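## Task

The supply shelving has a cardboard box with a roll of labels on top of it, on the third shelf counting up from the floor (the lowest shelf is number one). Get that cardboard box into the cart's top tray. When finished, the label roll must still be on that third shelf and must not overhang its front edge, and every other item on that shelf must also still be there. Release the box and back the robot away. The robot must not tip over or be left leaning, or the task fails. Anything held in place only by the robot at the end does not count.

## Robot and tools

Robot: a Hello Robot Stretch 3 with one arm. It has a two-wheeled base (0.33 m long, 0.34 m wide), a lift that runs up a mast, and a telescoping arm pointing out of the robot's right side. The base cannot drive sideways, so to move the gripper forward or back you drive the base. An on-the-spot turn pivots about the point midway between the wheels, 0.05 m behind the front edge. With the arm pulled in and the wrist folded, the turn sweeps a 0.28 m radius; an unfolded level wrist reaches past that. Loose objects may occasionally get nudged by an outside push.

Frames: the base frame has its origin on the floor between the drive wheels, x forward, y left, z up. The odometry frame is the base frame as it was when the scene started. hand_pose is reported in the base frame, at the point where closed fingertips meet.

Tool execute_actions takes "actions", a list run in order. Each action may hold "robot", "steps" (1 to 450 control steps at 30 per second, default 1) and "until". "steps" alone just waits. "robot" is one command, a list of up to 8 commands executed one after another (each starting only after the previous ended "done"; {"pause_s": s} waits up to 15 s), or {"stop": true}, which brakes everything and clears the queue. A command may contain:
- "base": exactly one of {"translate_m": d}, a straight drive of d metres relative to where the base is when that command begins (forward positive, |d| at most 1), or {"rotate_rad": a}, a turn in place of a radians relative to the current heading (left/counter-clockwise positive, |a| at most 3.2).
- "joints": absolute targets by name; unnamed joints keep their targets. lift_m 0 to 1.1 (arm height); arm_m 0 to 0.52 (extension); wrist_yaw_rad -1.345 to 4.42 (0 along the arm, positive swings toward the front, 3.0 folds over the base); wrist_pitch_rad -1.57 to 0.451 (0 level, negative tips fingers down); wrist_roll_rad -2.911 to 2.911 (0 fingers side by side); gripper_m -0.089 to 0.179 (larger is wider; actual fingertip gap is about 0.007 m less when nearly shut, 0.025 m less wide open, zero below 0.007); head_pan_rad -3.953 to 1.73 (0 forward, positive left, -1.57 looks along the arm); head_tilt_rad -1.53 to 0.419 (negative looks down).
- "contact_limits": {"arm_m": e}, effort percentage 1 to 100 at which arm motion halts; smaller is gentler, too small halts immediately. It applies until arm_m's next command.
Motions run in the background and keep going across later calls and while you think. A new command overrides older ones at once. A single invalid value rejects the whole call.

"until" ends an action early. {"robot": {"status": "ended"}} fires once nothing is moving and no queue runs. You can also test fields, e.g. {"lift_m": [">", 0.3]}, {"arm_m_status": "done"}, base_status, refusals, queue, queue_left, using "=", "!=", "<", "<=", ">", ">=". {"any": {"status": "ended"}} fires when any one motion or the queue finishes.

Other tools: zoom_image(camera, region [x0,y0,x1,y1] in pixels, at most 504x504) enlarges part of the latest image from head_camera, nav_camera or wrist_camera. finished_scene(scene) ends the current scene, given its number; it is final, so make sure all motion has stopped first.

Results: each shows one moment, plus one image per camera. base_status shows progress like (translate_m +0.12 of +0.30). joint_goals, joint_status, measured_speeds, motor_effort (percent, peak in brackets, positive pushes toward larger values), refusals, queue and queue_left follow. Statuses: moving, done, off_target (stopped short, may still push), contact_stop (lift or arm pushed into something and went slack), time_out, stopped, not_commanded, torque_fault (a wrist servo shut off for 10 s after overload; the joint goes limp). Lines beginning "refused:", "dropped:" or "replaced:" explain rejected goals, cancelled queue items, or how a replaced motion ended. "robot.on_its_own" reports goals the robot changed itself, slack or off joints, unusual resting effort (likely a load or contact), and base lean. lidar_m lists 12 distances in 30-degree sectors, first straight ahead, counter-clockwise (4th left, 7th behind, 10th right), at 0.17 m height. wrist_depth_mm and head_depth_mm give 7x7 depth grids. base_odometry counts wheel turns, so slip is counted as travel; base_tilt is in degrees.

Practical rules:
- Gripping: command gripper_m below the object's width; to let go, command at least 0.02 above where the pads first touched. Readings do not prove a hold, so check the cameras.
- Fast base driving needs the arm stowed: lift_m under 0.30, arm_m under 0.03, wrist_yaw_rad over 2.54. Otherwise speed is capped at 0.10 m/s and 0.63 rad/s.
- Folding or unfolding the wrist is safe only with lift_m 0.32 to 0.95, wrist_pitch_rad -0.4 and roll near 0; after folding, the lift may go down to 0.25. If wrist_yaw_rad is below -0.4, pitch the gripper to -0.5 or lower.
- Tipping: a push against something rigid with the gripper higher than about 0.45 m can tip the robot; never push again after a contact_stop. Do not drive while holding or hooking something fixed, and avoid snagging furniture, especially reversing. If tilted, reverse the last move in small steps, free the gripper, and lower the lift to about 0.2 if needed.
- Lift the box off the shelf without dragging the label roll or other items off or past the front edge; avoid drops, slams and hard pushes. Finish with the box resting in the tray, the gripper open and clear, and the robot upright and still.

Each tool is called after ">>>" as name(argument=value, ...), one argument or row to a line, values as JSON.

## Session

>>> execute_actions(
  actions=[],
)

Scene clock: 0.00 s.
robot.base_odometry: x=+0.000 y=+0.000 heading=+0.000 (m, m, rad; robot's odometry frame)
robot.turned_by_wheels: +0.000 (rad since the last result)
robot.turned_by_imu: +0.000 (rad since the last result)
robot.base_tilt: forward=+2.9 right=-2.5 (deg)
robot.lidar_m: 1.81 1.81 2.07 1.59 1.60 2.00 2.19 2.52 2.04 1.46 1.48 1.80
robot.head_depth_mm: 2190 2383 2398 2408 2448 2439 2315 / 2196 2346 2340 2369 2374 2394 2341 / 2184 2308 2311 2322 2338 2361 2317 / 2199 2274 2266 2284 2308 2301 2301 / 2191 2220 2246 2244 2260 2268 2253 / 2155 2194 2207 2221 2240 2225 2220 / 2130 2139 1950 2111 1896 1884 1946
robot.base_status: not_commanded
robot.joint_positions: lift_m=+0.319 arm_m=+0.000 wrist_yaw_rad=+3.039 wrist_pitch_rad=-0.433 wrist_roll_rad=-0.019 gripper_m=+0.037 head_pan_rad=+0.018 head_tilt_rad=-0.018
robot.joint_goals: lift_m=+0.319 arm_m=+0.000 wrist_yaw_rad=+3.039 wrist_pitch_rad=-0.433 wrist_roll_rad=-0.019 gripper_m=+0.037 head_pan_rad=+0.018 head_tilt_rad=-0.018
robot.joint_status: lift_m=not_commanded arm_m=not_commanded wrist_yaw_rad=not_commanded wrist_pitch_rad=not_commanded wrist_roll_rad=not_commanded gripper_m=not_commanded head_pan_rad=not_commanded head_tilt_rad=not_commanded
robot.measured_speeds: translate_m=+0.000 rotate_rad=+0.000 lift_m=+0.000 arm_m=+0.000 wrist_yaw_rad=+0.000 wrist_pitch_rad=+0.000 wrist_roll_rad=+0.000 head_pan_rad=+0.000 head_tilt_rad=+0.000
robot: refusals=0 queue=idle queue_left=0
robot.motor_effort: left_wheel=+0 right_wheel=-1 lift_m=+30 arm_m=+0 wrist_yaw_rad=+0 wrist_pitch_rad=+7 wrist_roll_rad=+0 gripper_m=+0 head_pan_rad=+0 head_tilt_rad=+1 (%)
robot.hand_pose: x=+0.0016 y=+0.0763 z=+0.3280 quat_wxyz=(+0.187, +0.691, +0.118, +0.688) (m; robot's base frame)
robot.wrist_depth_mm: - - - - - - - / - - - - - - - / 845 849 903 918 951 - - / 674 702 724 723 745 762 788 / 558 577 - 597 615 625 643 / 480 503 - 524 520 531 544 / 431 - - - 449 455 466
pictures: head_camera (sideways: a quarter turn clockwise sets it upright), nav_camera (sideways: a quarter turn counterclockwise sets it upright), wrist_camera
Images, in order (width x height): head_camera 896x504, nav_camera 672x504, wrist_camera 644x364.

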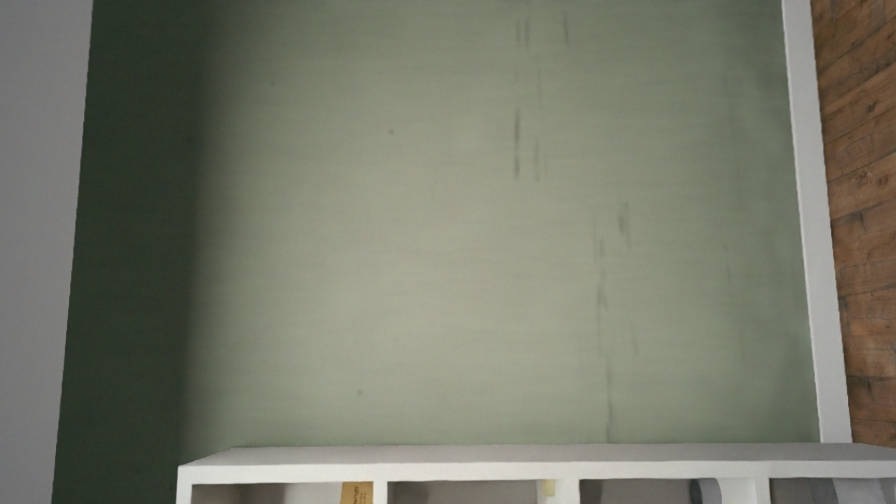

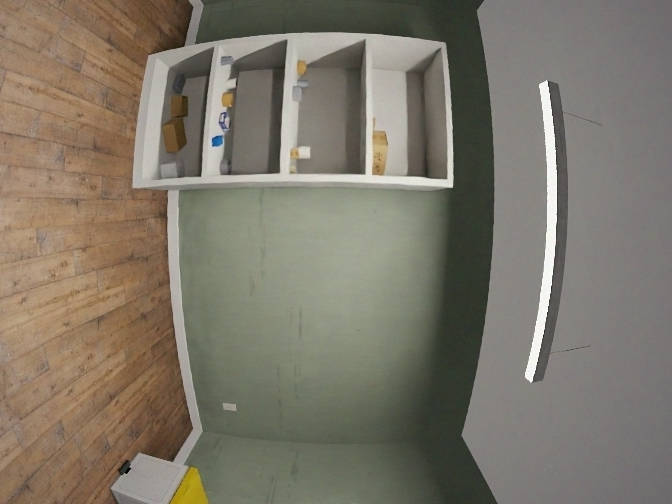

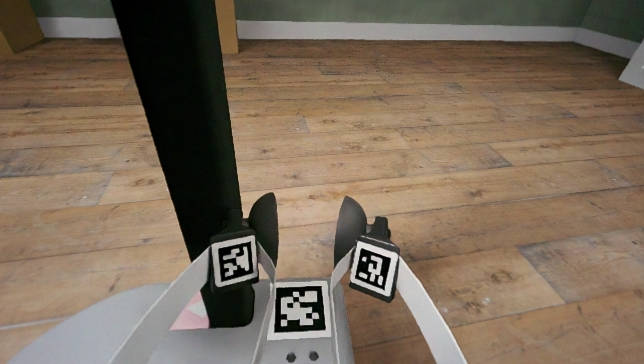

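>>> execute_actions(
  actions=[
    {"robot":{"joints":{"head_pan_rad":0.5,"head_tilt_rad":-0.3}},"steps":100,"until":{"robot":{"status":"ended"}}},
  ],
)

>>> execute_actions(
  actions=[
    {"robot":{"joints":{"head_pan_rad":-0.9,"head_tilt_rad":-0.5}},"steps":100,"until":{"robot":{"status":"ended"}}},
  ],
)

Scene clock: 5.30 s.
robot.base_odometry: x=+0.000 y=+0.000 heading=+0.000 (m, m, rad; robot's odometry frame)
robot.turned_by_wheels: +0.000 (rad since the last result)
robot.turned_by_imu: +0.000 (rad since the last result)
robot.base_tilt: forward=+2.9 right=-2.6 (deg)
robot.lidar_m: 1.80 1.81 2.07 1.59 1.61 2.00 2.17 2.52 2.04 1.47 1.48 1.81
robot.head_depth_mm: 1945 2037 2134 2241 2377 2043 1615 / 1892 1820 2140 2267 2389 2031 1601 / 2011 2106 2183 2309 2348 2038 1610 / 2057 2146 2264 2380 2394 2033 1595 / 2111 2248 2312 2451 2519 2021 1603 / 2005 2063 2117 2168 2336 2023 1603 / 2290 2456 2589 2756 2762 2039 1596
robot.base_status: not_commanded
robot.joint_positions: lift_m=+0.319 arm_m=+0.000 wrist_yaw_rad=+3.039 wrist_pitch_rad=-0.433 wrist_roll_rad=-0.019 gripper_m=+0.037 head_pan_rad=+0.493 head_tilt_rad=-0.296
robot.joint_goals: lift_m=+0.319 arm_m=+0.000 wrist_yaw_rad=+3.039 wrist_pitch_rad=-0.433 wrist_roll_rad=-0.019 gripper_m=+0.037 head_pan_rad=+0.500 head_tilt_rad=-0.300
robot.joint_status: lift_m=not_commanded arm_m=not_commanded wrist_yaw_rad=not_commanded wrist_pitch_rad=not_commanded wrist_roll_rad=not_commanded gripper_m=not_commanded head_pan_rad=done head_tilt_rad=done
robot.measured_speeds: translate_m=+0.000 rotate_rad=+0.000 lift_m=+0.000 arm_m=+0.000 wrist_yaw_rad=+0.000 wrist_pitch_rad=+0.000 wrist_roll_rad=+0.000 head_pan_rad=+0.000 head_tilt_rad=+0.000
robot: refusals=0 queue=done queue_left=0
robot.motor_effort: left_wheel=+1(0) right_wheel=-1(1) lift_m=+30(30) arm_m=+0(0) wrist_yaw_rad=+0(0) wrist_pitch_rad=+7(7) wrist_roll_rad=+0(0) gripper_m=+0(0) head_pan_rad=+4(41) head_tilt_rad=-1(15) (%)
robot.hand_pose: x=+0.0016 y=+0.0763 z=+0.3280 quat_wxyz=(+0.187, +0.691, +0.118, +0.688) (m; robot's base frame)
robot.wrist_depth_mm: - - - - - - - / - - - - - - - / 858 862 898 925 957 - - / 674 690 724 724 751 761 792 / 552 568 - 606 615 622 643 / 484 507 - 519 511 527 529 / 432 - - - 446 458 467
pictures: head_camera (sideways: a quarter turn clockwise sets it upright), nav_camera (sideways: a quarter turn counterclockwise sets it upright), wrist_camera
camera_calibration (this result's frames):
head_camera: T_world_to_cam=[[-0.274569, -0.158043, -0.94849, 1.26306], [-0.446345, 0.894641, -0.0198618, 0.0305861], [0.851697, 0.4179, -0.316182, 0.362516], [0, 0, 0, 1]] pos_world=[0.0516954, 0.0207581, 1.31323]
nav_camera: T_world_to_cam=[[0.236698, 0.164235, 0.957602, -1.20564], [0.486223, -0.873333, 0.0295988, 0.0104067], [0.841167, 0.458602, -0.286571, 0.330207], [0, 0, 0, 1]] pos_world=[0.00255285, 0.0556628, 1.24884]
wrist_camera: T_world_to_cam=[[0.991727, -0.101622, 0.0784308, -0.0289572], [-0.000805253, -0.615896, -0.787827, 0.32514], [0.128366, 0.781246, -0.610883, 0.305934], [0, 0, 0, 1]] pos_world=[-0.0102919, -0.0416993, 0.445315]
Images, in order (width x height): head_camera 896x504, nav_camera 672x504, wrist_camera 644x364.

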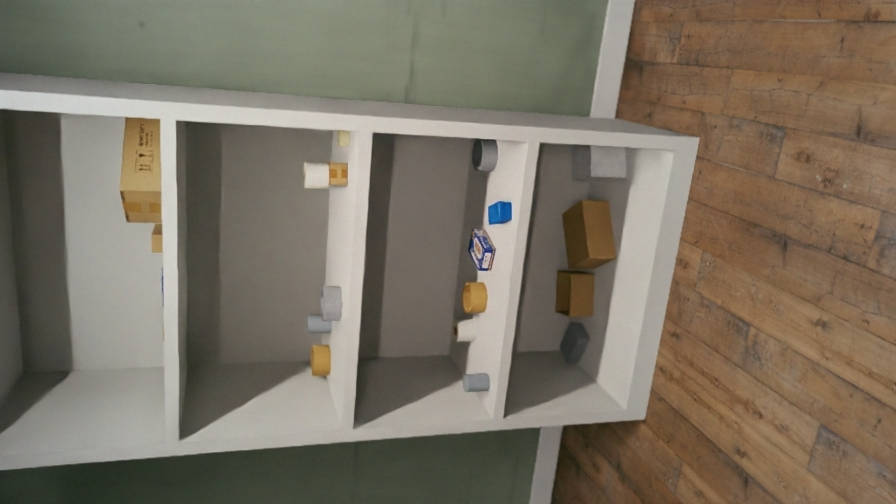

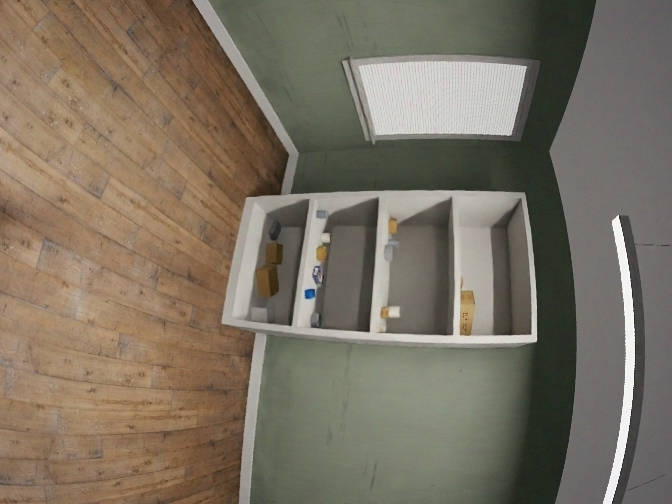

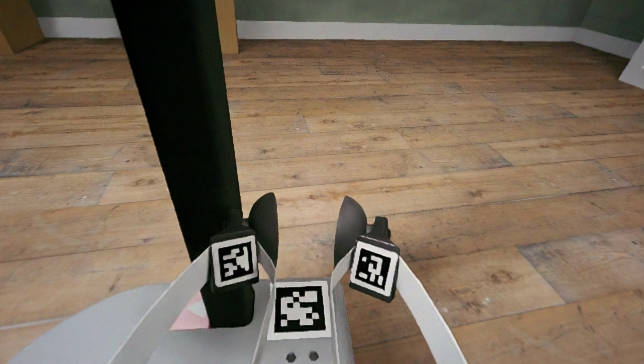

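Scene clock: 6.57 s.
robot.base_odometry: x=+0.000 y=+0.000 heading=+0.000 (m, m, rad; robot's odometry frame)
robot.turned_by_wheels: +0.000 (rad since the last result)
robot.turned_by_imu: +0.000 (rad since the last result)
robot.base_tilt: forward=+2.9 right=-2.6 (deg)
robot.lidar_m: 1.81 1.81 2.07 1.59 1.61 2.00 2.18 2.52 2.04 1.46 1.48 1.80
robot.head_depth_mm: 1604 1718 1832 1857 1843 1637 1366 / 1677 1800 1941 2131 2040 1634 1366 / 1759 1889 2056 2250 2031 1634 1361 / 1842 1996 2170 2305 2027 1629 1359 / 1936 2093 2291 2018 2035 1633 1357 / 2048 2222 2416 2092 2025 1623 1351 / 2173 2392 2657 2693 2026 1622 1358
robot.base_status: not_commanded
robot.joint_positions: lift_m=+0.319 arm_m=+0.000 wrist_yaw_rad=+3.039 wrist_pitch_rad=-0.433 wrist_roll_rad=-0.019 gripper_m=+0.037 head_pan_rad=-0.893 head_tilt_rad=-0.494
robot.joint_goals: lift_m=+0.319 arm_m=+0.000 wrist_yaw_rad=+3.039 wrist_pitch_rad=-0.433 wrist_roll_rad=-0.019 gripper_m=+0.037 head_pan_rad=-0.900 head_tilt_rad=-0.500
robot.joint_status: lift_m=not_commanded arm_m=not_commanded wrist_yaw_rad=not_commanded wrist_pitch_rad=not_commanded wrist_roll_rad=not_commanded gripper_m=not_commanded head_pan_rad=done head_tilt_rad=done
robot.measured_speeds: translate_m=+0.000 rotate_rad=+0.000 lift_m=+0.000 arm_m=+0.000 wrist_yaw_rad=+0.000 wrist_pitch_rad=+0.000 wrist_roll_rad=+0.000 head_pan_rad=+0.000 head_tilt_rad=+0.000
robot: refusals=0 queue=done queue_left=0
robot.motor_effort: left_wheel=+1(0) right_wheel=-1(1) lift_m=+30(30) arm_m=+0(0) wrist_yaw_rad=+0(0) wrist_pitch_rad=+7(8) wrist_roll_rad=+0(0) gripper_m=+0(0) head_pan_rad=-4(52) head_tilt_rad=-1(13) (%)
robot.hand_pose: x=+0.0016 y=+0.0763 z=+0.3280 quat_wxyz=(+0.187, +0.691, +0.118, +0.688) (m; robot's base frame)
robot.wrist_depth_mm: - - - - - - - / - - - - - - - / 832 850 897 923 959 - - / 677 687 736 738 744 774 794 / 565 579 - 594 621 626 645 / 479 508 - 521 524 529 545 / 425 - - - 447 457 465
pictures: head_camera (sideways: a quarter turn clockwise sets it upright), nav_camera (sideways: a quarter turn counterclockwise sets it upright), wrist_camera
camera_calibration (this result's frames):
head_camera: T_world_to_cam=[[-0.318913, 0.381051, -0.86781, 1.15806], [0.794294, 0.607004, -0.0253636, 0.030175], [0.5171, -0.697385, -0.496248, 0.598877], [0, 0, 0, 1]] pos_world=[0.0356723, -0.0419474, 1.30293]
nav_camera: T_world_to_cam=[[0.319517, -0.344543, 0.882723, -1.10842], [-0.765358, -0.643078, 0.0260298, 0.0226951], [0.558691, -0.683916, -0.469173, 0.56956], [0, 0, 0, 1]] pos_world=[0.0533211, 0.0222275, 1.24506]
wrist_camera: T_world_to_cam=[[0.991727, -0.101622, 0.0784308, -0.0289572], [-0.000805424, -0.615897, -0.787827, 0.32514], [0.128366, 0.781245, -0.610883, 0.305934], [0, 0, 0, 1]] pos_world=[-0.0102919, -0.0416993, 0.445315]
Images, in order (width x height): head_camera 896x504, nav_camera 672x504, wrist_camera 644x364.

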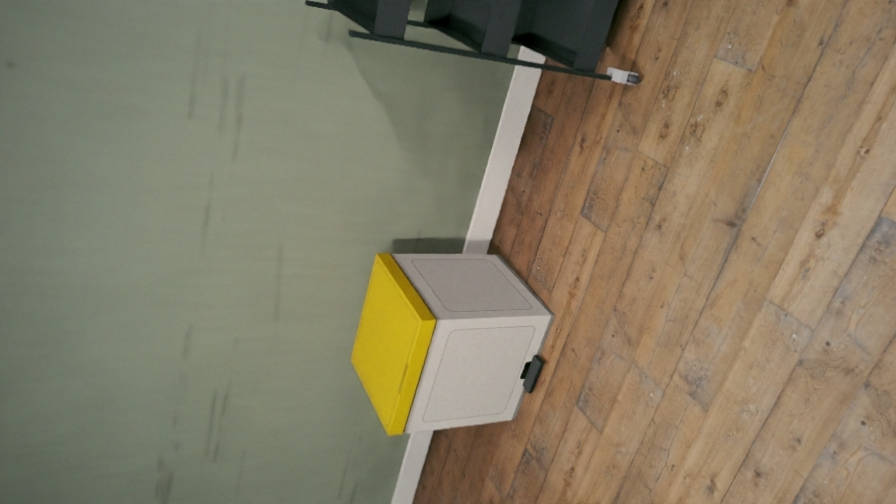

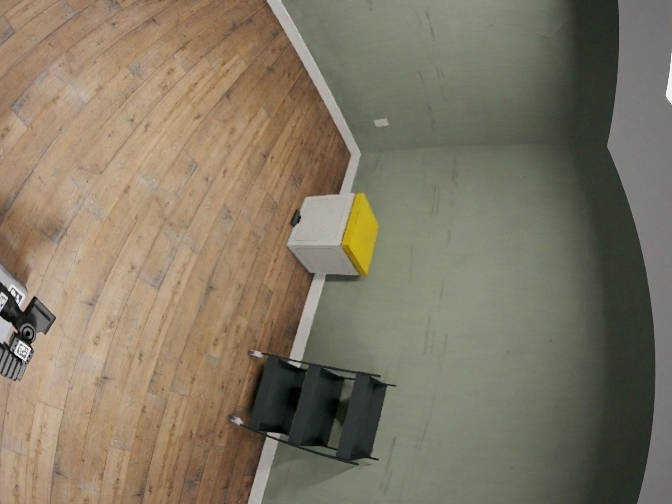

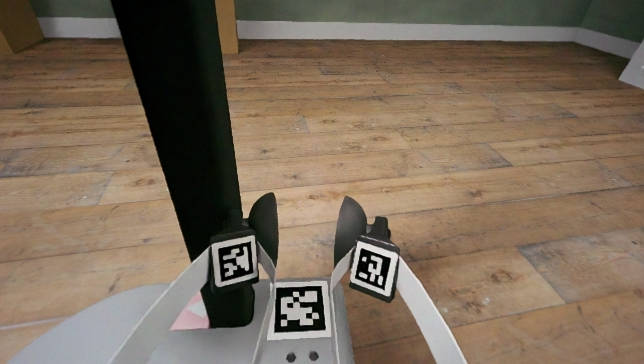

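>>> execute_actions(
  actions="[{\"robot\":[{\"joints\":{\"lift_m\":0.25,\"head_pan_rad\":0,\"head_tilt_rad\":-0.3},\"base\":{\"rotate_rad\":0.38}},{\"base\":{\"translate_m\":1.0}},{\"base\":{\"rotate_rad\":1.3}},{\"joints\":{\"head_pan_rad\":-1.57,\"head_tilt_rad\":-0.2,\"lift_m\":0.8}}]},\"steps\":450,\"until\":{\"robot\":{\"status\":\"ended\"}}}]",
)


>>> execute_actions(
  actions=[
    {"robot":[{"joints":{"lift_m":0.25,"head_pan_rad":0,"head_tilt_rad":-0.3}},{"base":{"rotate_rad":0.38}},{"base":{"translate_m":1.0}},{"base":{"rotate_rad":1.3}},{"joints":{"head_pan_rad":-1.57,"head_tilt_rad":-0.2,"lift_m":0.8}}],"steps":450,"until":{"robot":{"status":"ended"}}},
  ],
)

Scene clock: 48.97 s.
robot.base_odometry: x=+0.929 y=+0.371 heading=+1.680 (m, m, rad; robot's odometry frame)
robot.turned_by_wheels: +1.680 (rad since the last result)
robot.turned_by_imu: +1.698 (rad since the last result)
robot.base_tilt: forward=+2.9 right=-2.6 (deg)
robot.lidar_m: 1.66 1.69 1.86 3.17 3.08 1.83 1.67 1.73 1.38 0.82 1.09 1.17
robot.head_depth_mm: 1184 1228 1278 1338 1395 1461 1522 / 1180 1221 1274 1328 1385 1447 1521 / 1167 1212 1263 1318 1371 1437 1507 / 1153 1197 1249 1305 1360 1415 1494 / 936 734 1191 1232 867 1301 1008 / 1096 858 1190 1216 927 1329 1039 / 1079 790 1187 1218 928 1316 1008
robot.base_status: done (rotate_rad +1.2999 of +1.3000)
robot.joint_positions: lift_m=+0.792 arm_m=+0.000 wrist_yaw_rad=+3.039 wrist_pitch_rad=-0.434 wrist_roll_rad=-0.019 gripper_m=+0.037 head_pan_rad=-1.563 head_tilt_rad=-0.211
robot.joint_goals: lift_m=+0.800 arm_m=+0.000 wrist_yaw_rad=+3.039 wrist_pitch_rad=-0.434 wrist_roll_rad=-0.019 gripper_m=+0.037 head_pan_rad=-1.570 head_tilt_rad=-0.200
robot.joint_status: lift_m=moving arm_m=not_commanded wrist_yaw_rad=not_commanded wrist_pitch_rad=not_commanded wrist_roll_rad=not_commanded gripper_m=not_commanded head_pan_rad=done head_tilt_rad=done
robot.measured_speeds: translate_m=+0.000 rotate_rad=+0.000 lift_m=+0.060 arm_m=+0.000 wrist_yaw_rad=+0.000 wrist_pitch_rad=+0.000 wrist_roll_rad=+0.000 head_pan_rad=+0.000 head_tilt_rad=+0.000
robot: refusals=0 queue=running queue_left=0
robot.motor_effort: left_wheel=-1(11) right_wheel=+0(7) lift_m=+41(42) arm_m=-1(0) wrist_yaw_rad=+0(0) wrist_pitch_rad=+8(8) wrist_roll_rad=+0(0) gripper_m=+0(1) head_pan_rad=-4(51) head_tilt_rad=+3(13) (%)
robot.hand_pose: x=+0.0016 y=+0.0762 z=+0.8007 quat_wxyz=(+0.187, +0.691, +0.119, +0.688) (m; robot's base frame)
robot.wrist_depth_mm: - - - - - - - / - - - - - - - / - - - - - - - / - - - - - - - / - - - - - - - / - - - - - - - / 862 868 882 897 912 931 933
pictures: head_camera (sideways: a quarter turn clockwise sets it upright), nav_camera (sideways: a quarter turn counterclockwise sets it upright), wrist_camera
camera_calibration (this result's frames):
head_camera: T_world_to_cam=[[-0.0112083, 0.23512, -0.971902, 1.29204], [0.999571, -0.0236615, -0.0172515, 0.0183697], [-0.0270528, -0.971678, -0.234754, 0.261896], [0, 0, 0, 1]] pos_world=[0.00320477, -0.0488706, 1.31753]
nav_camera: T_world_to_cam=[[0.0343332, -0.203838, 0.978402, -1.23159], [-0.999315, -0.0205644, 0.0307827, 0.017924], [0.0138456, -0.978789, -0.204405, 0.228309], [0, 0, 0, 1]] pos_world=[0.0570351, -0.0272103, 1.25111]
wrist_camera: T_world_to_cam=[[0.99173, -0.101588, 0.0784302, -0.0660326], [-0.000844421, -0.61626, -0.787542, 0.697271], [0.128338, 0.780963, -0.611249, 0.595049], [0, 0, 0, 1]] pos_world=[-0.0102922, -0.0417194, 0.918033]
Images, in order (width x height): head_camera 896x504, nav_camera 672x504, wrist_camera 644x364.

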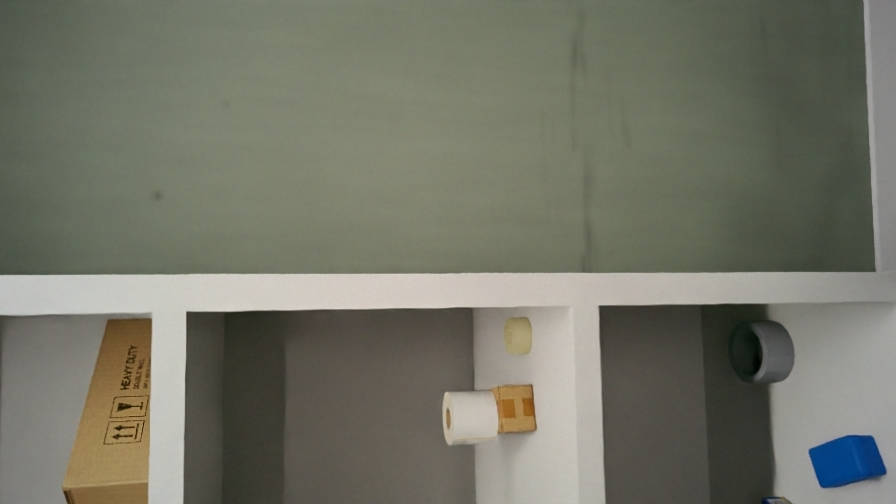

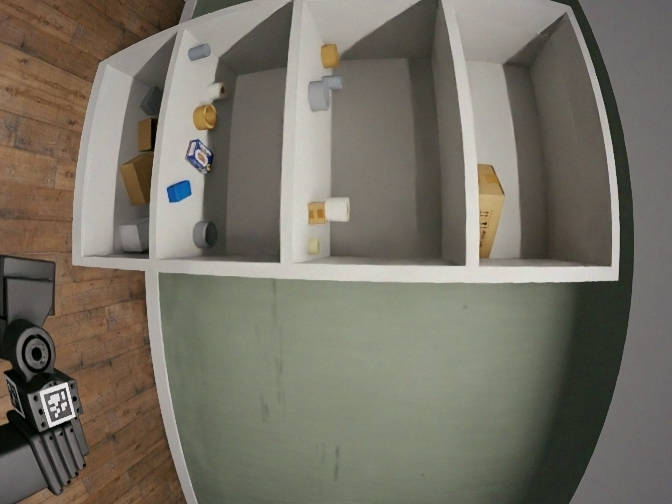

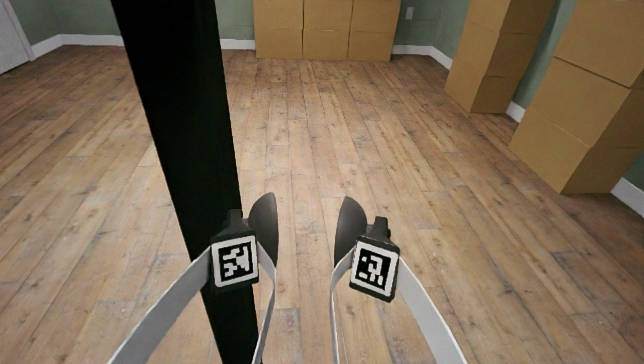

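>>> execute_actions(
  actions=[
    {"robot":[{"base":{"rotate_rad":-1.106}},{"base":{"translate_m":0.38}},{"base":{"rotate_rad":1.166}},{"joints":{"wrist_yaw_rad":0,"wrist_pitch_rad":-0.4,"wrist_roll_rad":0,"gripper_m":0.15}},{"joints":{"lift_m":0.98,"wrist_pitch_rad":0,"head_tilt_rad":-0.5}}],"steps":450,"until":{"robot":{"status":"ended"}}},
  ],
)

Scene clock: 84.97 s.
robot.base_odometry: x=+1.248 y=+0.577 heading=+1.740 (m, m, rad; robot's odometry frame)
robot.turned_by_wheels: +0.060 (rad since the last result)
robot.turned_by_imu: +0.062 (rad since the last result)
robot.base_tilt: forward=+2.9 right=-2.6 (deg)
robot.lidar_m: 1.50 1.57 1.82 3.51 3.14 2.13 1.84 1.33 0.49 0.65 0.71 0.83
robot.head_depth_mm: 486 485 483 494 534 - - / 710 706 705 613 593 738 - / 769 831 888 635 524 - - / 766 831 630 616 522 - - / 765 831 885 639 537 985 777 / 764 826 882 637 1080 929 801 / 765 829 880 637 536 931 800
robot.base_status: done (rotate_rad +1.1659 of +1.1660)
robot.joint_positions: lift_m=+0.953 arm_m=+0.000 wrist_yaw_rad=+0.003 wrist_pitch_rad=-0.021 wrist_roll_rad=-0.003 gripper_m=+0.150 head_pan_rad=-1.563 head_tilt_rad=-0.494
robot.joint_goals: lift_m=+0.980 arm_m=+0.000 wrist_yaw_rad=+0.000 wrist_pitch_rad=+0.000 wrist_roll_rad=+0.000 gripper_m=+0.150 head_pan_rad=-1.570 head_tilt_rad=-0.500
robot.joint_status: lift_m=moving arm_m=not_commanded wrist_yaw_rad=done wrist_pitch_rad=moving wrist_roll_rad=done gripper_m=done head_pan_rad=done head_tilt_rad=done
robot.measured_speeds: translate_m=+0.000 rotate_rad=+0.000 lift_m=+0.107 arm_m=+0.000 wrist_yaw_rad=+0.000 wrist_pitch_rad=+0.000 wrist_roll_rad=+0.000 head_pan_rad=+0.000 head_tilt_rad=+0.000
robot: refusals=0 queue=running queue_left=0
robot.motor_effort: left_wheel=-2(9) right_wheel=+0(4) lift_m=+40(41) arm_m=+0(0) wrist_yaw_rad=-2(3) wrist_pitch_rad=+11(12) wrist_roll_rad=+2(1) gripper_m=+0(81) head_pan_rad=-4(5) head_tilt_rad=-4(16) (%)
robot.hand_pose: x=-0.0206 y=-0.4007 z=+1.0619 quat_wxyz=(+0.708, +0.009, -0.706, -0.006) (m; robot's base frame)
robot.wrist_depth_mm: 616 611 616 615 510 242 201 / 632 645 639 632 494 238 643 / 668 663 662 655 480 235 676 / 389 510 530 377 411 234 706 / 309 337 322 334 339 230 726 / - 249 248 249 246 - 774 / 745 768 771 764 388 256 801
pictures: head_camera (sideways: a quarter turn clockwise sets it upright), nav_camera (sideways: a quarter turn counterclockwise sets it upright), wrist_camera
camera_calibration (this result's frames):
head_camera: T_world_to_cam=[[-0.0131444, 0.496632, -0.867862, 1.15626], [0.999519, -0.0178639, -0.025361, 0.0289197], [-0.0280984, -0.867777, -0.496158, 0.602086], [0, 0, 0, 1]] pos_world=[0.0032102, -0.051242, 1.30294]
nav_camera: T_world_to_cam=[[0.0363007, -0.468399, 0.882771, -1.10676], [-0.999258, -0.0283808, 0.0260319, 0.0241191], [0.0128605, -0.883061, -0.469082, 0.572771], [0, 0, 0, 1]] pos_world=[0.0569112, -0.0119274, 1.24506]
wrist_camera: T_world_to_cam=[[-0.998006, 0.027478, 0.0568264, -0.0793022], [-0.0483813, 0.245214, -0.968261, 1.14522], [-0.0405405, -0.969079, -0.243396, 0.0347568], [0, 0, 0, 1]] pos_world=[-0.0223277, -0.244963, 1.12184]
Images, in order (width x height): head_camera 896x504, nav_camera 672x504, wrist_camera 644x364.

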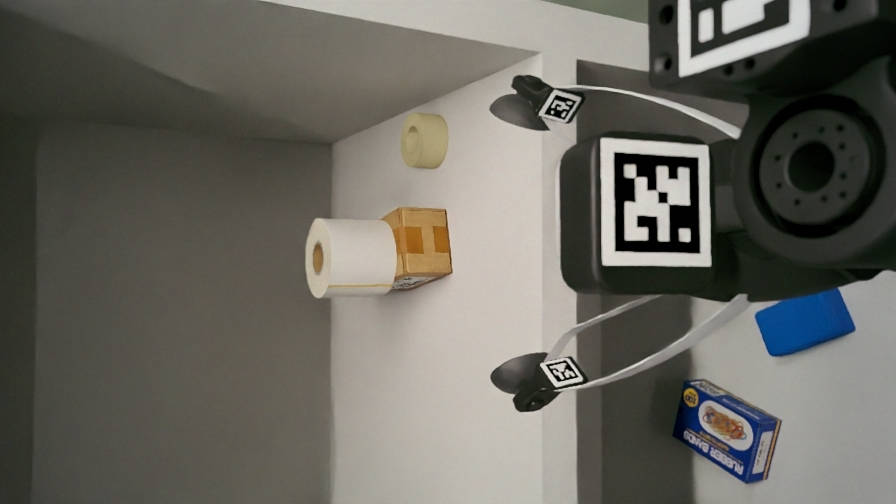

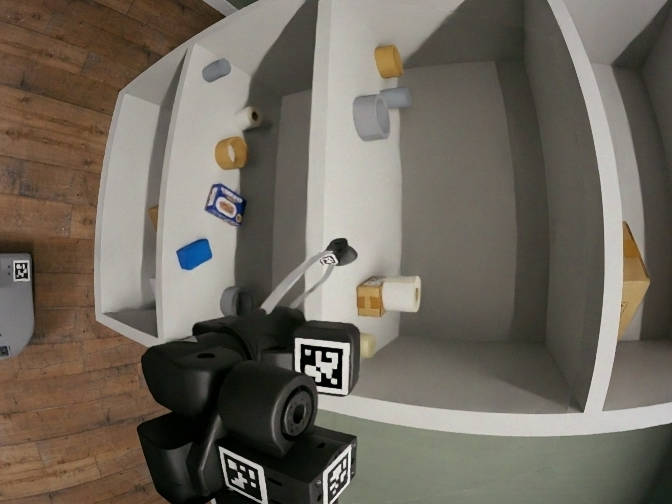

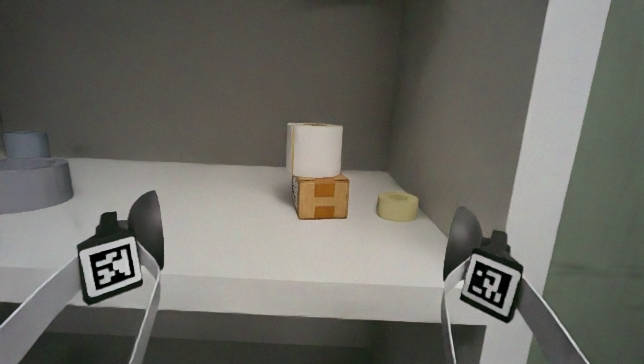

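>>> execute_actions(
  actions=[
    {"robot":[{"joints":{"lift_m":0.955,"gripper_m":0.125,"arm_m":0.1},"base":{"translate_m":-0.012}},{"joints":{"arm_m":0.17}}],"steps":300,"until":{"robot":{"status":"ended"}}},
  ],
)

Scene clock: 101.53 s.
robot.base_odometry: x=+1.250 y=+0.565 heading=+1.740 (m, m, rad; robot's odometry frame)
robot.turned_by_wheels: +0.000 (rad since the last result)
robot.turned_by_imu: +0.000 (rad since the last result)
robot.base_tilt: forward=+2.9 right=-2.5 (deg)
robot.lidar_m: 1.51 1.58 1.82 3.52 3.14 2.12 1.83 1.34 0.49 0.60 0.71 0.84
robot.head_depth_mm: 449 447 447 - - 1321 1369 / 655 652 649 - - 648 717 / 770 833 888 - - 910 801 / 766 831 871 - - 930 801 / 766 830 870 638 538 957 777 / 765 829 881 636 536 930 799 / 764 827 877 635 536 932 796
robot.base_status: done (translate_m -0.0120 of -0.0120)
robot.joint_positions: lift_m=+0.956 arm_m=+0.170 wrist_yaw_rad=+0.002 wrist_pitch_rad=-0.020 wrist_roll_rad=-0.003 gripper_m=+0.125 head_pan_rad=-1.563 head_tilt_rad=-0.494
robot.joint_goals: lift_m=+0.955 arm_m=+0.170 wrist_yaw_rad=+0.000 wrist_pitch_rad=+0.000 wrist_roll_rad=+0.000 gripper_m=+0.125 head_pan_rad=-1.570 head_tilt_rad=-0.500
robot.joint_status: lift_m=done arm_m=done wrist_yaw_rad=done wrist_pitch_rad=done wrist_roll_rad=done gripper_m=done head_pan_rad=done head_tilt_rad=done
robot.measured_speeds: translate_m=+0.000 rotate_rad=+0.000 lift_m=+0.000 arm_m=+0.000 wrist_yaw_rad=+0.000 wrist_pitch_rad=+0.000 wrist_roll_rad=+0.000 head_pan_rad=+0.000 head_tilt_rad=+0.000
robot: refusals=0 queue=done queue_left=0
robot.motor_effort: left_wheel=-2(8) right_wheel=+0(2) lift_m=+18(41) arm_m=+4(5) wrist_yaw_rad=-1(2) wrist_pitch_rad=+10(12) wrist_roll_rad=+2(2) gripper_m=+0(82) head_pan_rad=-5(4) head_tilt_rad=-2(2) (%)
robot.hand_pose: x=-0.0208 y=-0.5703 z=+1.0651 quat_wxyz=(+0.708, +0.008, -0.706, -0.006) (m; robot's base frame)
robot.wrist_depth_mm: 464 462 459 458 451 224 148 / 477 478 475 478 457 221 146 / 502 495 497 489 450 220 145 / 494 506 479 208 436 217 144 / 312 342 306 209 348 207 142 / 239 218 230 208 229 186 141 / 176 182 185 187 192 185 140
pictures: head_camera (sideways: a quarter turn clockwise sets it upright), nav_camera (sideways: a quarter turn counterclockwise sets it upright), wrist_camera
camera_calibration (this result's frames):
head_camera: T_world_to_cam=[[-0.0131462, 0.496862, -0.86773, 1.15609], [0.999519, -0.017857, -0.0253678, 0.0289285], [-0.0280993, -0.867646, -0.496388, 0.602386], [0, 0, 0, 1]] pos_world=[0.00321021, -0.0512423, 1.30292]
nav_camera: T_world_to_cam=[[0.0363025, -0.468633, 0.882646, -1.10659], [-0.999258, -0.0283879, 0.0260264, 0.0241263], [0.0128596, -0.882936, -0.469316, 0.573076], [0, 0, 0, 1]] pos_world=[0.0569111, -0.0119123, 1.24506]
wrist_camera: T_world_to_cam=[[-0.997982, 0.0284135, 0.0567871, -0.0744674], [-0.0481661, 0.244021, -0.968573, 1.18956], [-0.0413778, -0.969353, -0.24216, -0.130348], [0, 0, 0, 1]] pos_world=[-0.0224143, -0.414514, 1.12484]
Images, in order (width x height): head_camera 896x504, nav_camera 672x504, wrist_camera 644x364.

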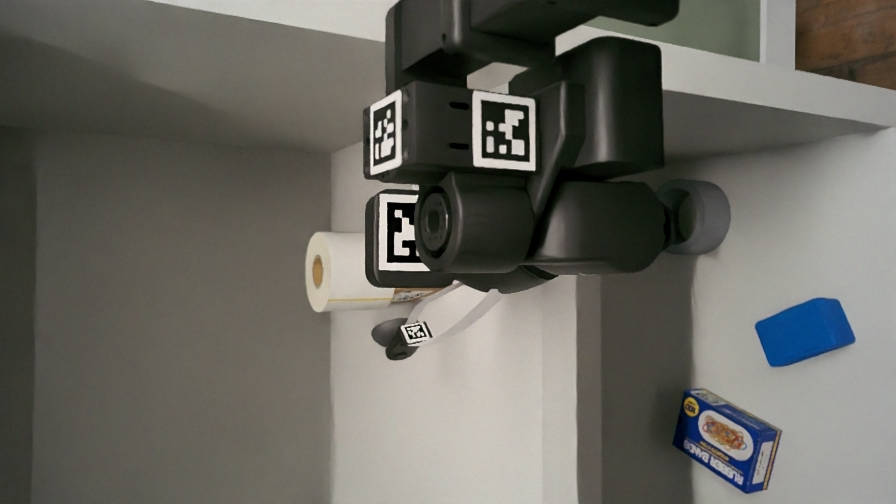

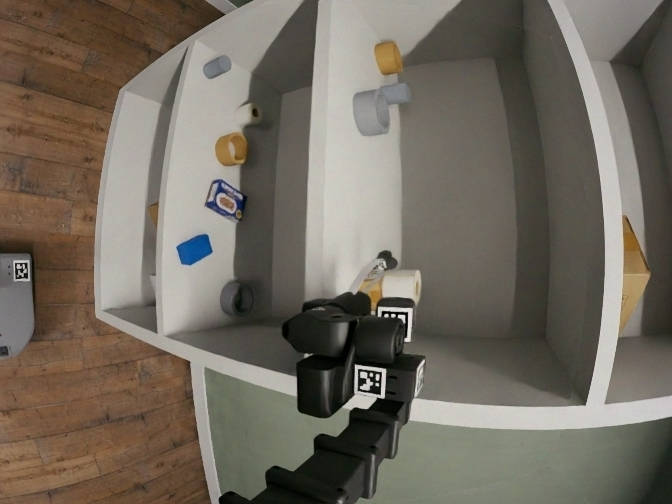

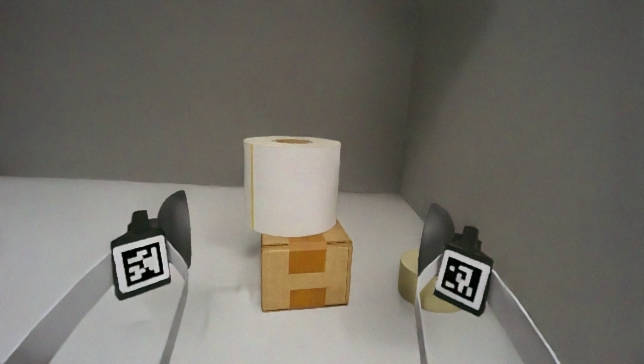

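>>> execute_actions(
  actions=[
    {"robot":{"joints":{"arm_m":0.25},"base":{"translate_m":0.006}},"steps":300,"until":{"robot":{"status":"ended"}}},
  ],
)

Scene clock: 110.93 s.
robot.base_odometry: x=+1.249 y=+0.571 heading=+1.740 (m, m, rad; robot's odometry frame)
robot.turned_by_wheels: +0.000 (rad since the last result)
robot.turned_by_imu: +0.000 (rad since the last result)
robot.base_tilt: forward=+2.9 right=-2.5 (deg)
robot.lidar_m: 1.50 1.58 1.82 3.52 3.16 2.12 1.84 1.33 0.49 0.62 0.71 0.83
robot.head_depth_mm: 468 465 463 - 551 1278 1361 / 682 679 676 - 618 676 718 / 767 832 884 - 1067 931 800 / 767 832 885 - 1074 932 800 / 765 830 882 637 537 957 777 / 764 829 879 637 536 931 799 / 763 828 879 634 535 932 800
robot.base_status: done (translate_m +0.0060 of +0.0060)
robot.joint_positions: lift_m=+0.956 arm_m=+0.250 wrist_yaw_rad=+0.002 wrist_pitch_rad=-0.020 wrist_roll_rad=-0.003 gripper_m=+0.125 head_pan_rad=-1.563 head_tilt_rad=-0.494
robot.joint_goals: lift_m=+0.955 arm_m=+0.250 wrist_yaw_rad=+0.000 wrist_pitch_rad=+0.000 wrist_roll_rad=+0.000 gripper_m=+0.125 head_pan_rad=-1.570 head_tilt_rad=-0.500
robot.joint_status: lift_m=done arm_m=done wrist_yaw_rad=done wrist_pitch_rad=done wrist_roll_rad=done gripper_m=done head_pan_rad=done head_tilt_rad=done
robot.measured_speeds: translate_m=+0.000 rotate_rad=+0.000 lift_m=+0.000 arm_m=+0.000 wrist_yaw_rad=+0.000 wrist_pitch_rad=+0.000 wrist_roll_rad=+0.000 head_pan_rad=+0.000 head_tilt_rad=+0.000
robot: refusals=0 queue=done queue_left=0
robot.motor_effort: left_wheel=-2(4) right_wheel=+1(4) lift_m=+17(17) arm_m=+4(4) wrist_yaw_rad=-1(1) wrist_pitch_rad=+10(10) wrist_roll_rad=+2(2) gripper_m=-1(0) head_pan_rad=-5(4) head_tilt_rad=-2(3) (%)
robot.hand_pose: x=-0.0208 y=-0.6503 z=+1.0651 quat_wxyz=(+0.708, +0.008, -0.706, -0.006) (m; robot's base frame)
robot.wrist_depth_mm: 389 387 388 385 385 238 156 / 405 404 403 399 395 235 155 / 422 417 417 412 412 232 154 / 431 432 135 126 421 229 153 / 314 342 129 127 346 220 152 / 239 218 137 133 244 197 150 / 176 181 169 126 182 168 148
pictures: head_camera (sideways: a quarter turn clockwise sets it upright), nav_camera (sideways: a quarter turn counterclockwise sets it upright), wrist_camera
camera_calibration (this result's frames):
head_camera: T_world_to_cam=[[-0.0131464, 0.496873, -0.867724, 1.15608], [0.999519, -0.0178566, -0.0253681, 0.0289289], [-0.0280993, -0.86764, -0.496399, 0.602399], [0, 0, 0, 1]] pos_world=[0.00321022, -0.0512423, 1.30292]
nav_camera: T_world_to_cam=[[0.0363027, -0.468644, 0.882641, -1.10659], [-0.999258, -0.0283883, 0.0260261, 0.0241266], [0.0128597, -0.882931, -0.469327, 0.57309], [0, 0, 0, 1]] pos_world=[0.0569111, -0.0119116, 1.24506]
wrist_camera: T_world_to_cam=[[-0.997981, 0.0284542, 0.0567871, -0.0721782], [-0.0481562, 0.244023, -0.968573, 1.20908], [-0.0414173, -0.969352, -0.24216, -0.207896], [0, 0, 0, 1]] pos_world=[-0.0224183, -0.494514, 1.12484]
Images, in order (width x height): head_camera 896x504, nav_camera 672x504, wrist_camera 644x364.

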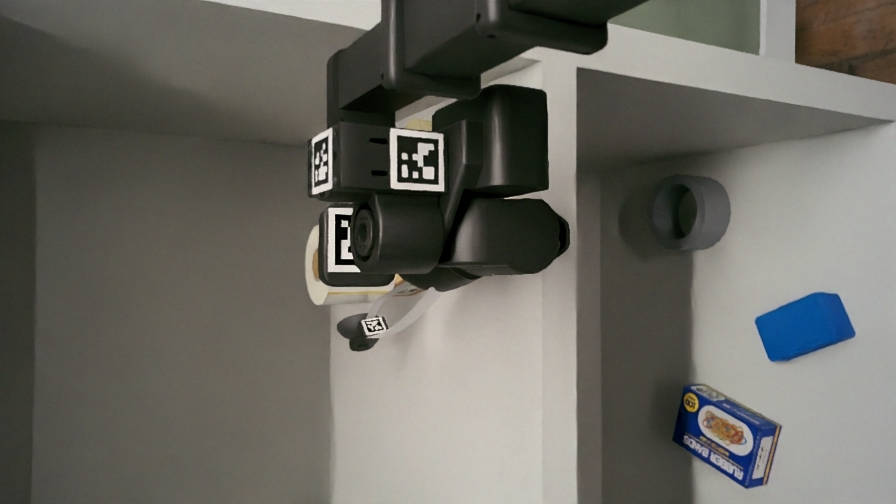

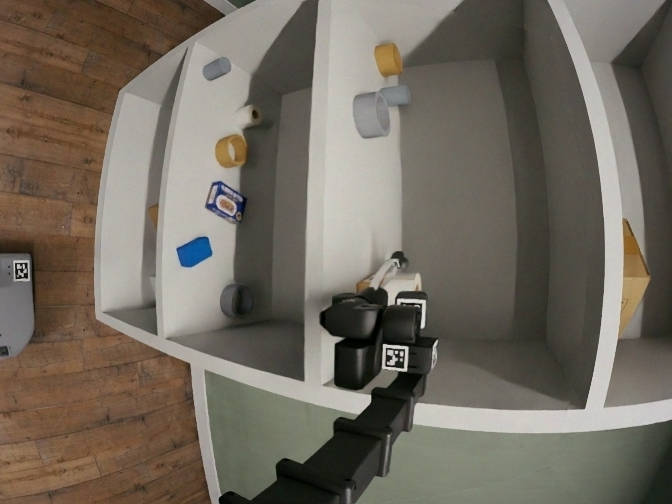

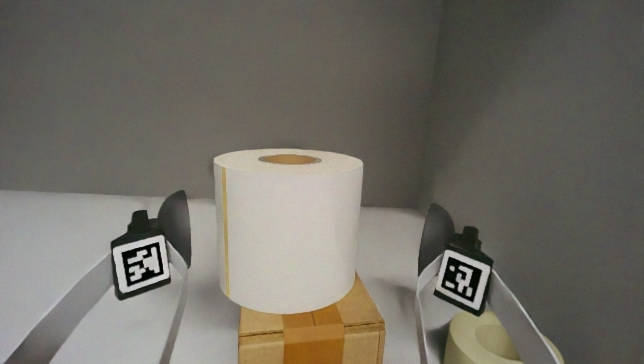

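>>> execute_actions(
  actions=[
    {"robot":[{"joints":{"arm_m":0.26},"base":{"translate_m":0.012}},{"joints":{"gripper_m":0.045}},{"pause_s":0.5},{"joints":{"lift_m":0.985}}],"steps":300,"until":{"robot":{"status":"ended"}}},
  ],
)

Scene clock: 122.33 s.
robot.base_odometry: x=+1.247 y=+0.583 heading=+1.740 (m, m, rad; robot's odometry frame)
robot.turned_by_wheels: +0.000 (rad since the last result)
robot.turned_by_imu: +0.000 (rad since the last result)
robot.base_tilt: forward=+2.9 right=-2.5 (deg)
robot.lidar_m: 1.49 1.57 1.80 3.50 3.15 2.13 1.85 1.33 0.50 0.67 0.71 0.83
robot.head_depth_mm: 506 503 472 563 541 625 1333 / 737 735 731 564 617 730 732 / 767 830 - - 1009 933 801 / 765 829 - - 1077 940 800 / 768 831 882 637 537 955 781 / 765 830 881 636 536 927 798 / 764 829 883 636 535 954 799
robot.base_status: done (translate_m +0.0120 of +0.0120)
robot.joint_positions: lift_m=+0.984 arm_m=+0.260 wrist_yaw_rad=+0.000 wrist_pitch_rad=-0.030 wrist_roll_rad=-0.003 gripper_m=+0.046 head_pan_rad=-1.563 head_tilt_rad=-0.494
robot.joint_goals: lift_m=+0.985 arm_m=+0.260 wrist_yaw_rad=+0.000 wrist_pitch_rad=+0.000 wrist_roll_rad=+0.000 gripper_m=+0.045 head_pan_rad=-1.570 head_tilt_rad=-0.500
robot.joint_status: lift_m=done arm_m=done wrist_yaw_rad=done wrist_pitch_rad=done wrist_roll_rad=done gripper_m=done head_pan_rad=done head_tilt_rad=done
robot.measured_speeds: translate_m=+0.000 rotate_rad=+0.000 lift_m=+0.000 arm_m=+0.000 wrist_yaw_rad=+0.000 wrist_pitch_rad=+0.000 wrist_roll_rad=+0.000 head_pan_rad=+0.000 head_tilt_rad=+0.000
robot: refusals=0 queue=done queue_left=0
robot.motor_effort: left_wheel=-2(4) right_wheel=+1(4) lift_m=+42(43) arm_m=+4(5) wrist_yaw_rad=+0(2) wrist_pitch_rad=+16(16) wrist_roll_rad=+2(2) gripper_m=-16(85) head_pan_rad=-4(4) head_tilt_rad=-2(2) (%)
robot.hand_pose: x=-0.0215 y=-0.6600 z=+1.0913 quat_wxyz=(+0.708, +0.011, -0.706, -0.011) (m; robot's base frame)
robot.wrist_depth_mm: 379 376 374 377 373 258 170 / 394 394 391 390 389 255 168 / 409 409 407 406 399 253 167 / 428 428 141 111 401 248 165 / 363 375 115 110 344 246 164 / 269 272 123 115 262 242 163 / 216 214 210 142 227 212 161
pictures: head_camera (sideways: a quarter turn clockwise sets it upright), nav_camera (sideways: a quarter turn counterclockwise sets it upright), wrist_camera
camera_calibration (this result's frames):
head_camera: T_world_to_cam=[[-0.0131464, 0.496873, -0.867724, 1.15608], [0.999519, -0.0178565, -0.0253681, 0.0289289], [-0.0280992, -0.86764, -0.496399, 0.6024], [0, 0, 0, 1]] pos_world=[0.00321022, -0.0512423, 1.30292]
nav_camera: T_world_to_cam=[[0.0363027, -0.468644, 0.882641, -1.10659], [-0.999258, -0.0283884, 0.0260261, 0.0241267], [0.0128598, -0.882931, -0.469327, 0.57309], [0, 0, 0, 1]] pos_world=[0.0569111, -0.0119116, 1.24506]
wrist_camera: T_world_to_cam=[[-0.997904, 0.0304205, 0.0571119, -0.0731001], [-0.0475259, 0.25442, -0.965925, 1.24073], [-0.0439144, -0.966615, -0.252441, -0.198019], [0, 0, 0, 1]] pos_world=[-0.022676, -0.504852, 1.15264]
Images, in order (width x height): head_camera 896x504, nav_camera 672x504, wrist_camera 644x364.

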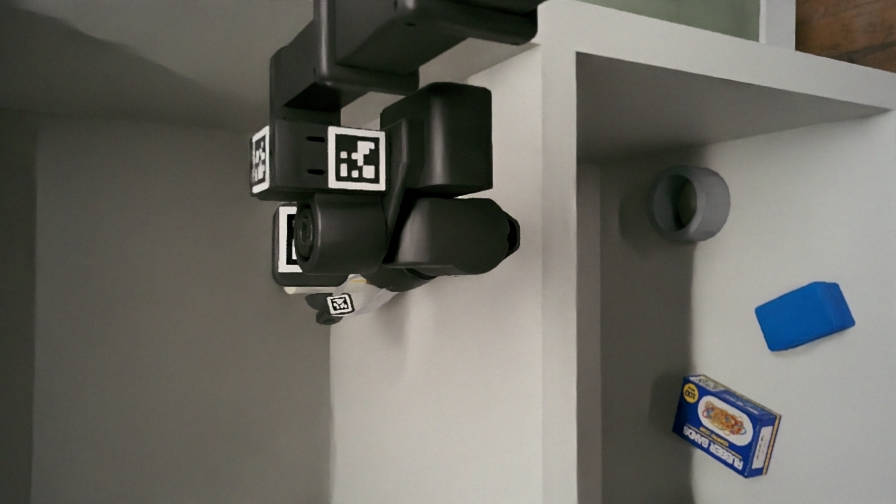

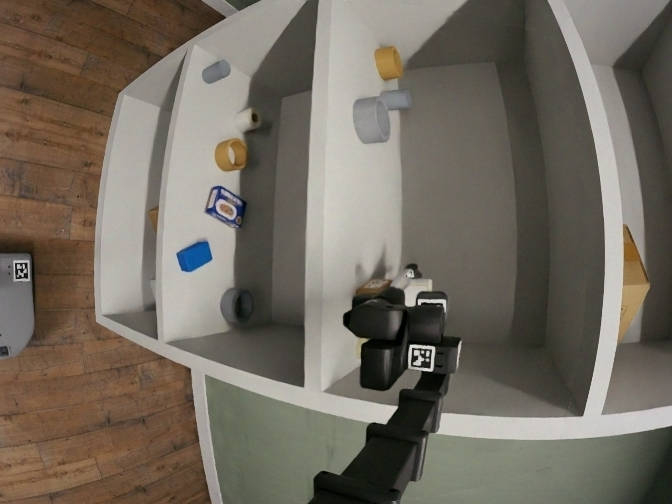

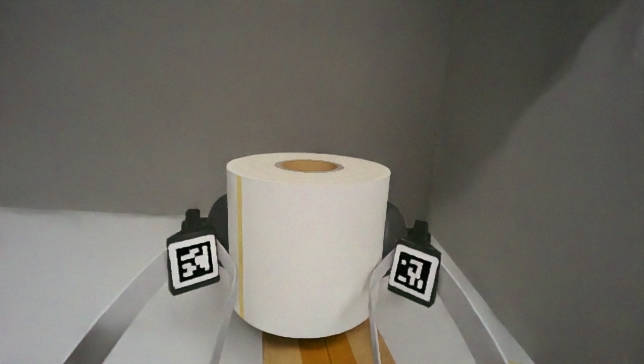

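>>> execute_actions(
  actions=[
    {"robot":[{"base":{"translate_m":0.2}},{"joints":{"lift_m":0.93}}],"steps":300,"until":{"robot":{"status":"ended"}}},
  ],
)

Scene clock: 138.03 s.
robot.base_odometry: x=+1.213 y=+0.780 heading=+1.740 (m, m, rad; robot's odometry frame)
robot.turned_by_wheels: +0.000 (rad since the last result)
robot.turned_by_imu: +0.000 (rad since the last result)
robot.base_tilt: forward=+2.9 right=-2.5 (deg)
robot.lidar_m: 1.29 1.35 1.68 3.49 3.41 2.31 2.05 1.34 0.60 0.68 0.67 0.68
robot.head_depth_mm: 774 837 892 - - 919 803 / 773 837 893 - 1118 960 784 / 772 837 895 - 1118 958 798 / 769 835 887 - 1114 907 800 / 769 834 888 623 1079 955 799 / 767 831 885 608 1076 928 799 / 768 830 882 597 1072 925 799
robot.base_status: done (translate_m +0.2000 of +0.2000)
robot.joint_positions: lift_m=+0.930 arm_m=+0.260 wrist_yaw_rad=+0.000 wrist_pitch_rad=-0.031 wrist_roll_rad=-0.003 gripper_m=+0.046 head_pan_rad=-1.563 head_tilt_rad=-0.494
robot.joint_goals: lift_m=+0.930 arm_m=+0.260 wrist_yaw_rad=+0.000 wrist_pitch_rad=+0.000 wrist_roll_rad=+0.000 gripper_m=+0.045 head_pan_rad=-1.570 head_tilt_rad=-0.500
robot.joint_status: lift_m=done arm_m=done wrist_yaw_rad=done wrist_pitch_rad=done wrist_roll_rad=done gripper_m=done head_pan_rad=done head_tilt_rad=done
robot.measured_speeds: translate_m=+0.000 rotate_rad=+0.000 lift_m=+0.000 arm_m=+0.000 wrist_yaw_rad=+0.000 wrist_pitch_rad=+0.000 wrist_roll_rad=+0.000 head_pan_rad=+0.000 head_tilt_rad=+0.000
robot: refusals=0 queue=done queue_left=0
robot.motor_effort: left_wheel=-2(3) right_wheel=+0(4) lift_m=+18(43) arm_m=+4(4) wrist_yaw_rad=+0(0) wrist_pitch_rad=+16(16) wrist_roll_rad=+2(2) gripper_m=-14(15) head_pan_rad=-4(4) head_tilt_rad=-2(2) (%)
robot.hand_pose: x=-0.0215 y=-0.6600 z=+1.0371 quat_wxyz=(+0.708, +0.011, -0.706, -0.011) (m; robot's base frame)
robot.wrist_depth_mm: 383 383 379 378 377 379 371 / 398 397 395 392 393 391 383 / 415 411 412 408 406 403 393 / 381 399 141 111 417 418 390 / 186 252 115 110 274 282 246 / 152 182 123 115 174 199 181 / 142 144 141 137 151 154 156
pictures: head_camera (sideways: a quarter turn clockwise sets it upright), nav_camera (sideways: a quarter turn counterclockwise sets it upright), wrist_camera
camera_calibration (this result's frames):
head_camera: T_world_to_cam=[[-0.0131465, 0.496873, -0.867724, 1.15608], [0.999519, -0.0178563, -0.0253681, 0.0289289], [-0.0280991, -0.86764, -0.496399, 0.6024], [0, 0, 0, 1]] pos_world=[0.00321023, -0.0512423, 1.30292]
nav_camera: T_world_to_cam=[[0.0363028, -0.468644, 0.882641, -1.10659], [-0.999258, -0.0283885, 0.0260261, 0.0241267], [0.0128599, -0.882931, -0.469327, 0.57309], [0, 0, 0, 1]] pos_world=[0.0569111, -0.0119116, 1.24506]
wrist_camera: T_world_to_cam=[[-0.997904, 0.0303666, 0.0571411, -0.070073], [-0.0475256, 0.255348, -0.96568, 1.18875], [-0.0439153, -0.966372, -0.25337, -0.210542], [0, 0, 0, 1]] pos_world=[-0.022676, -0.50488, 1.09861]
Images, in order (width x height): head_camera 896x504, nav_camera 672x504, wrist_camera 644x364.

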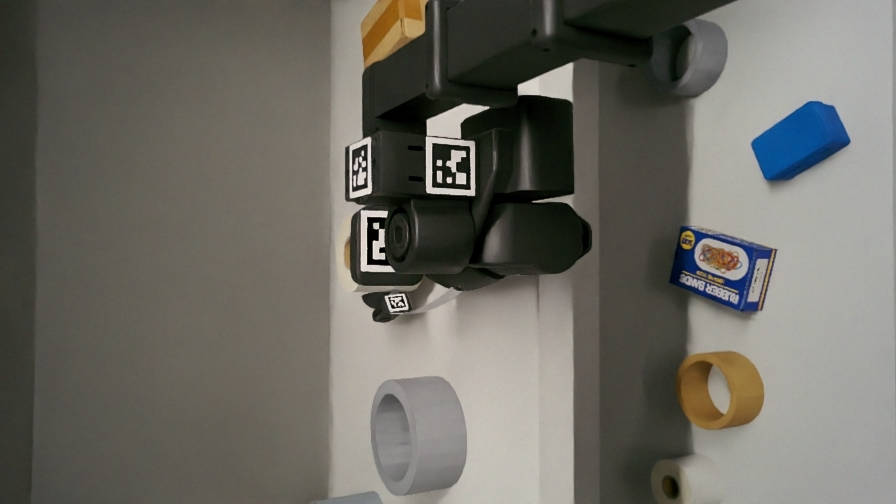

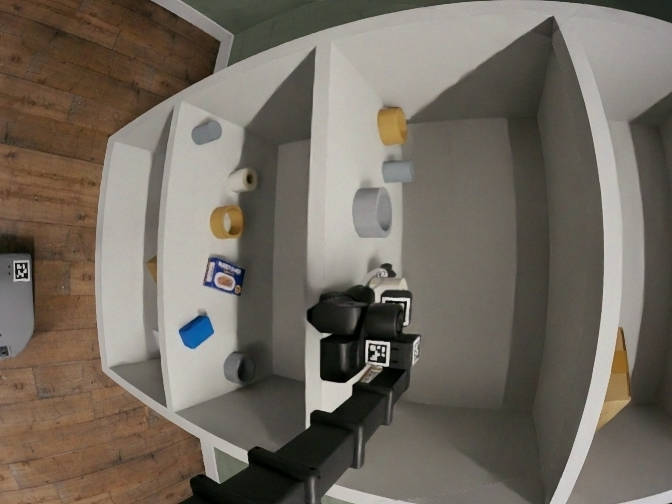

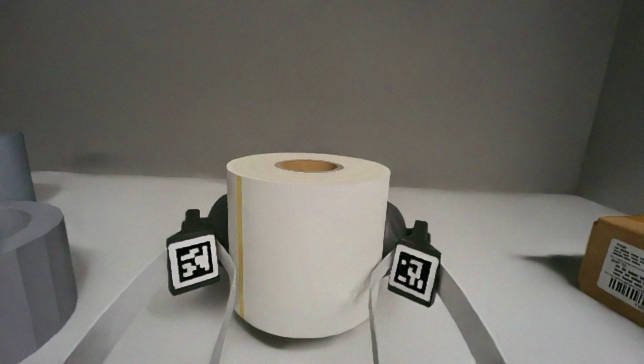

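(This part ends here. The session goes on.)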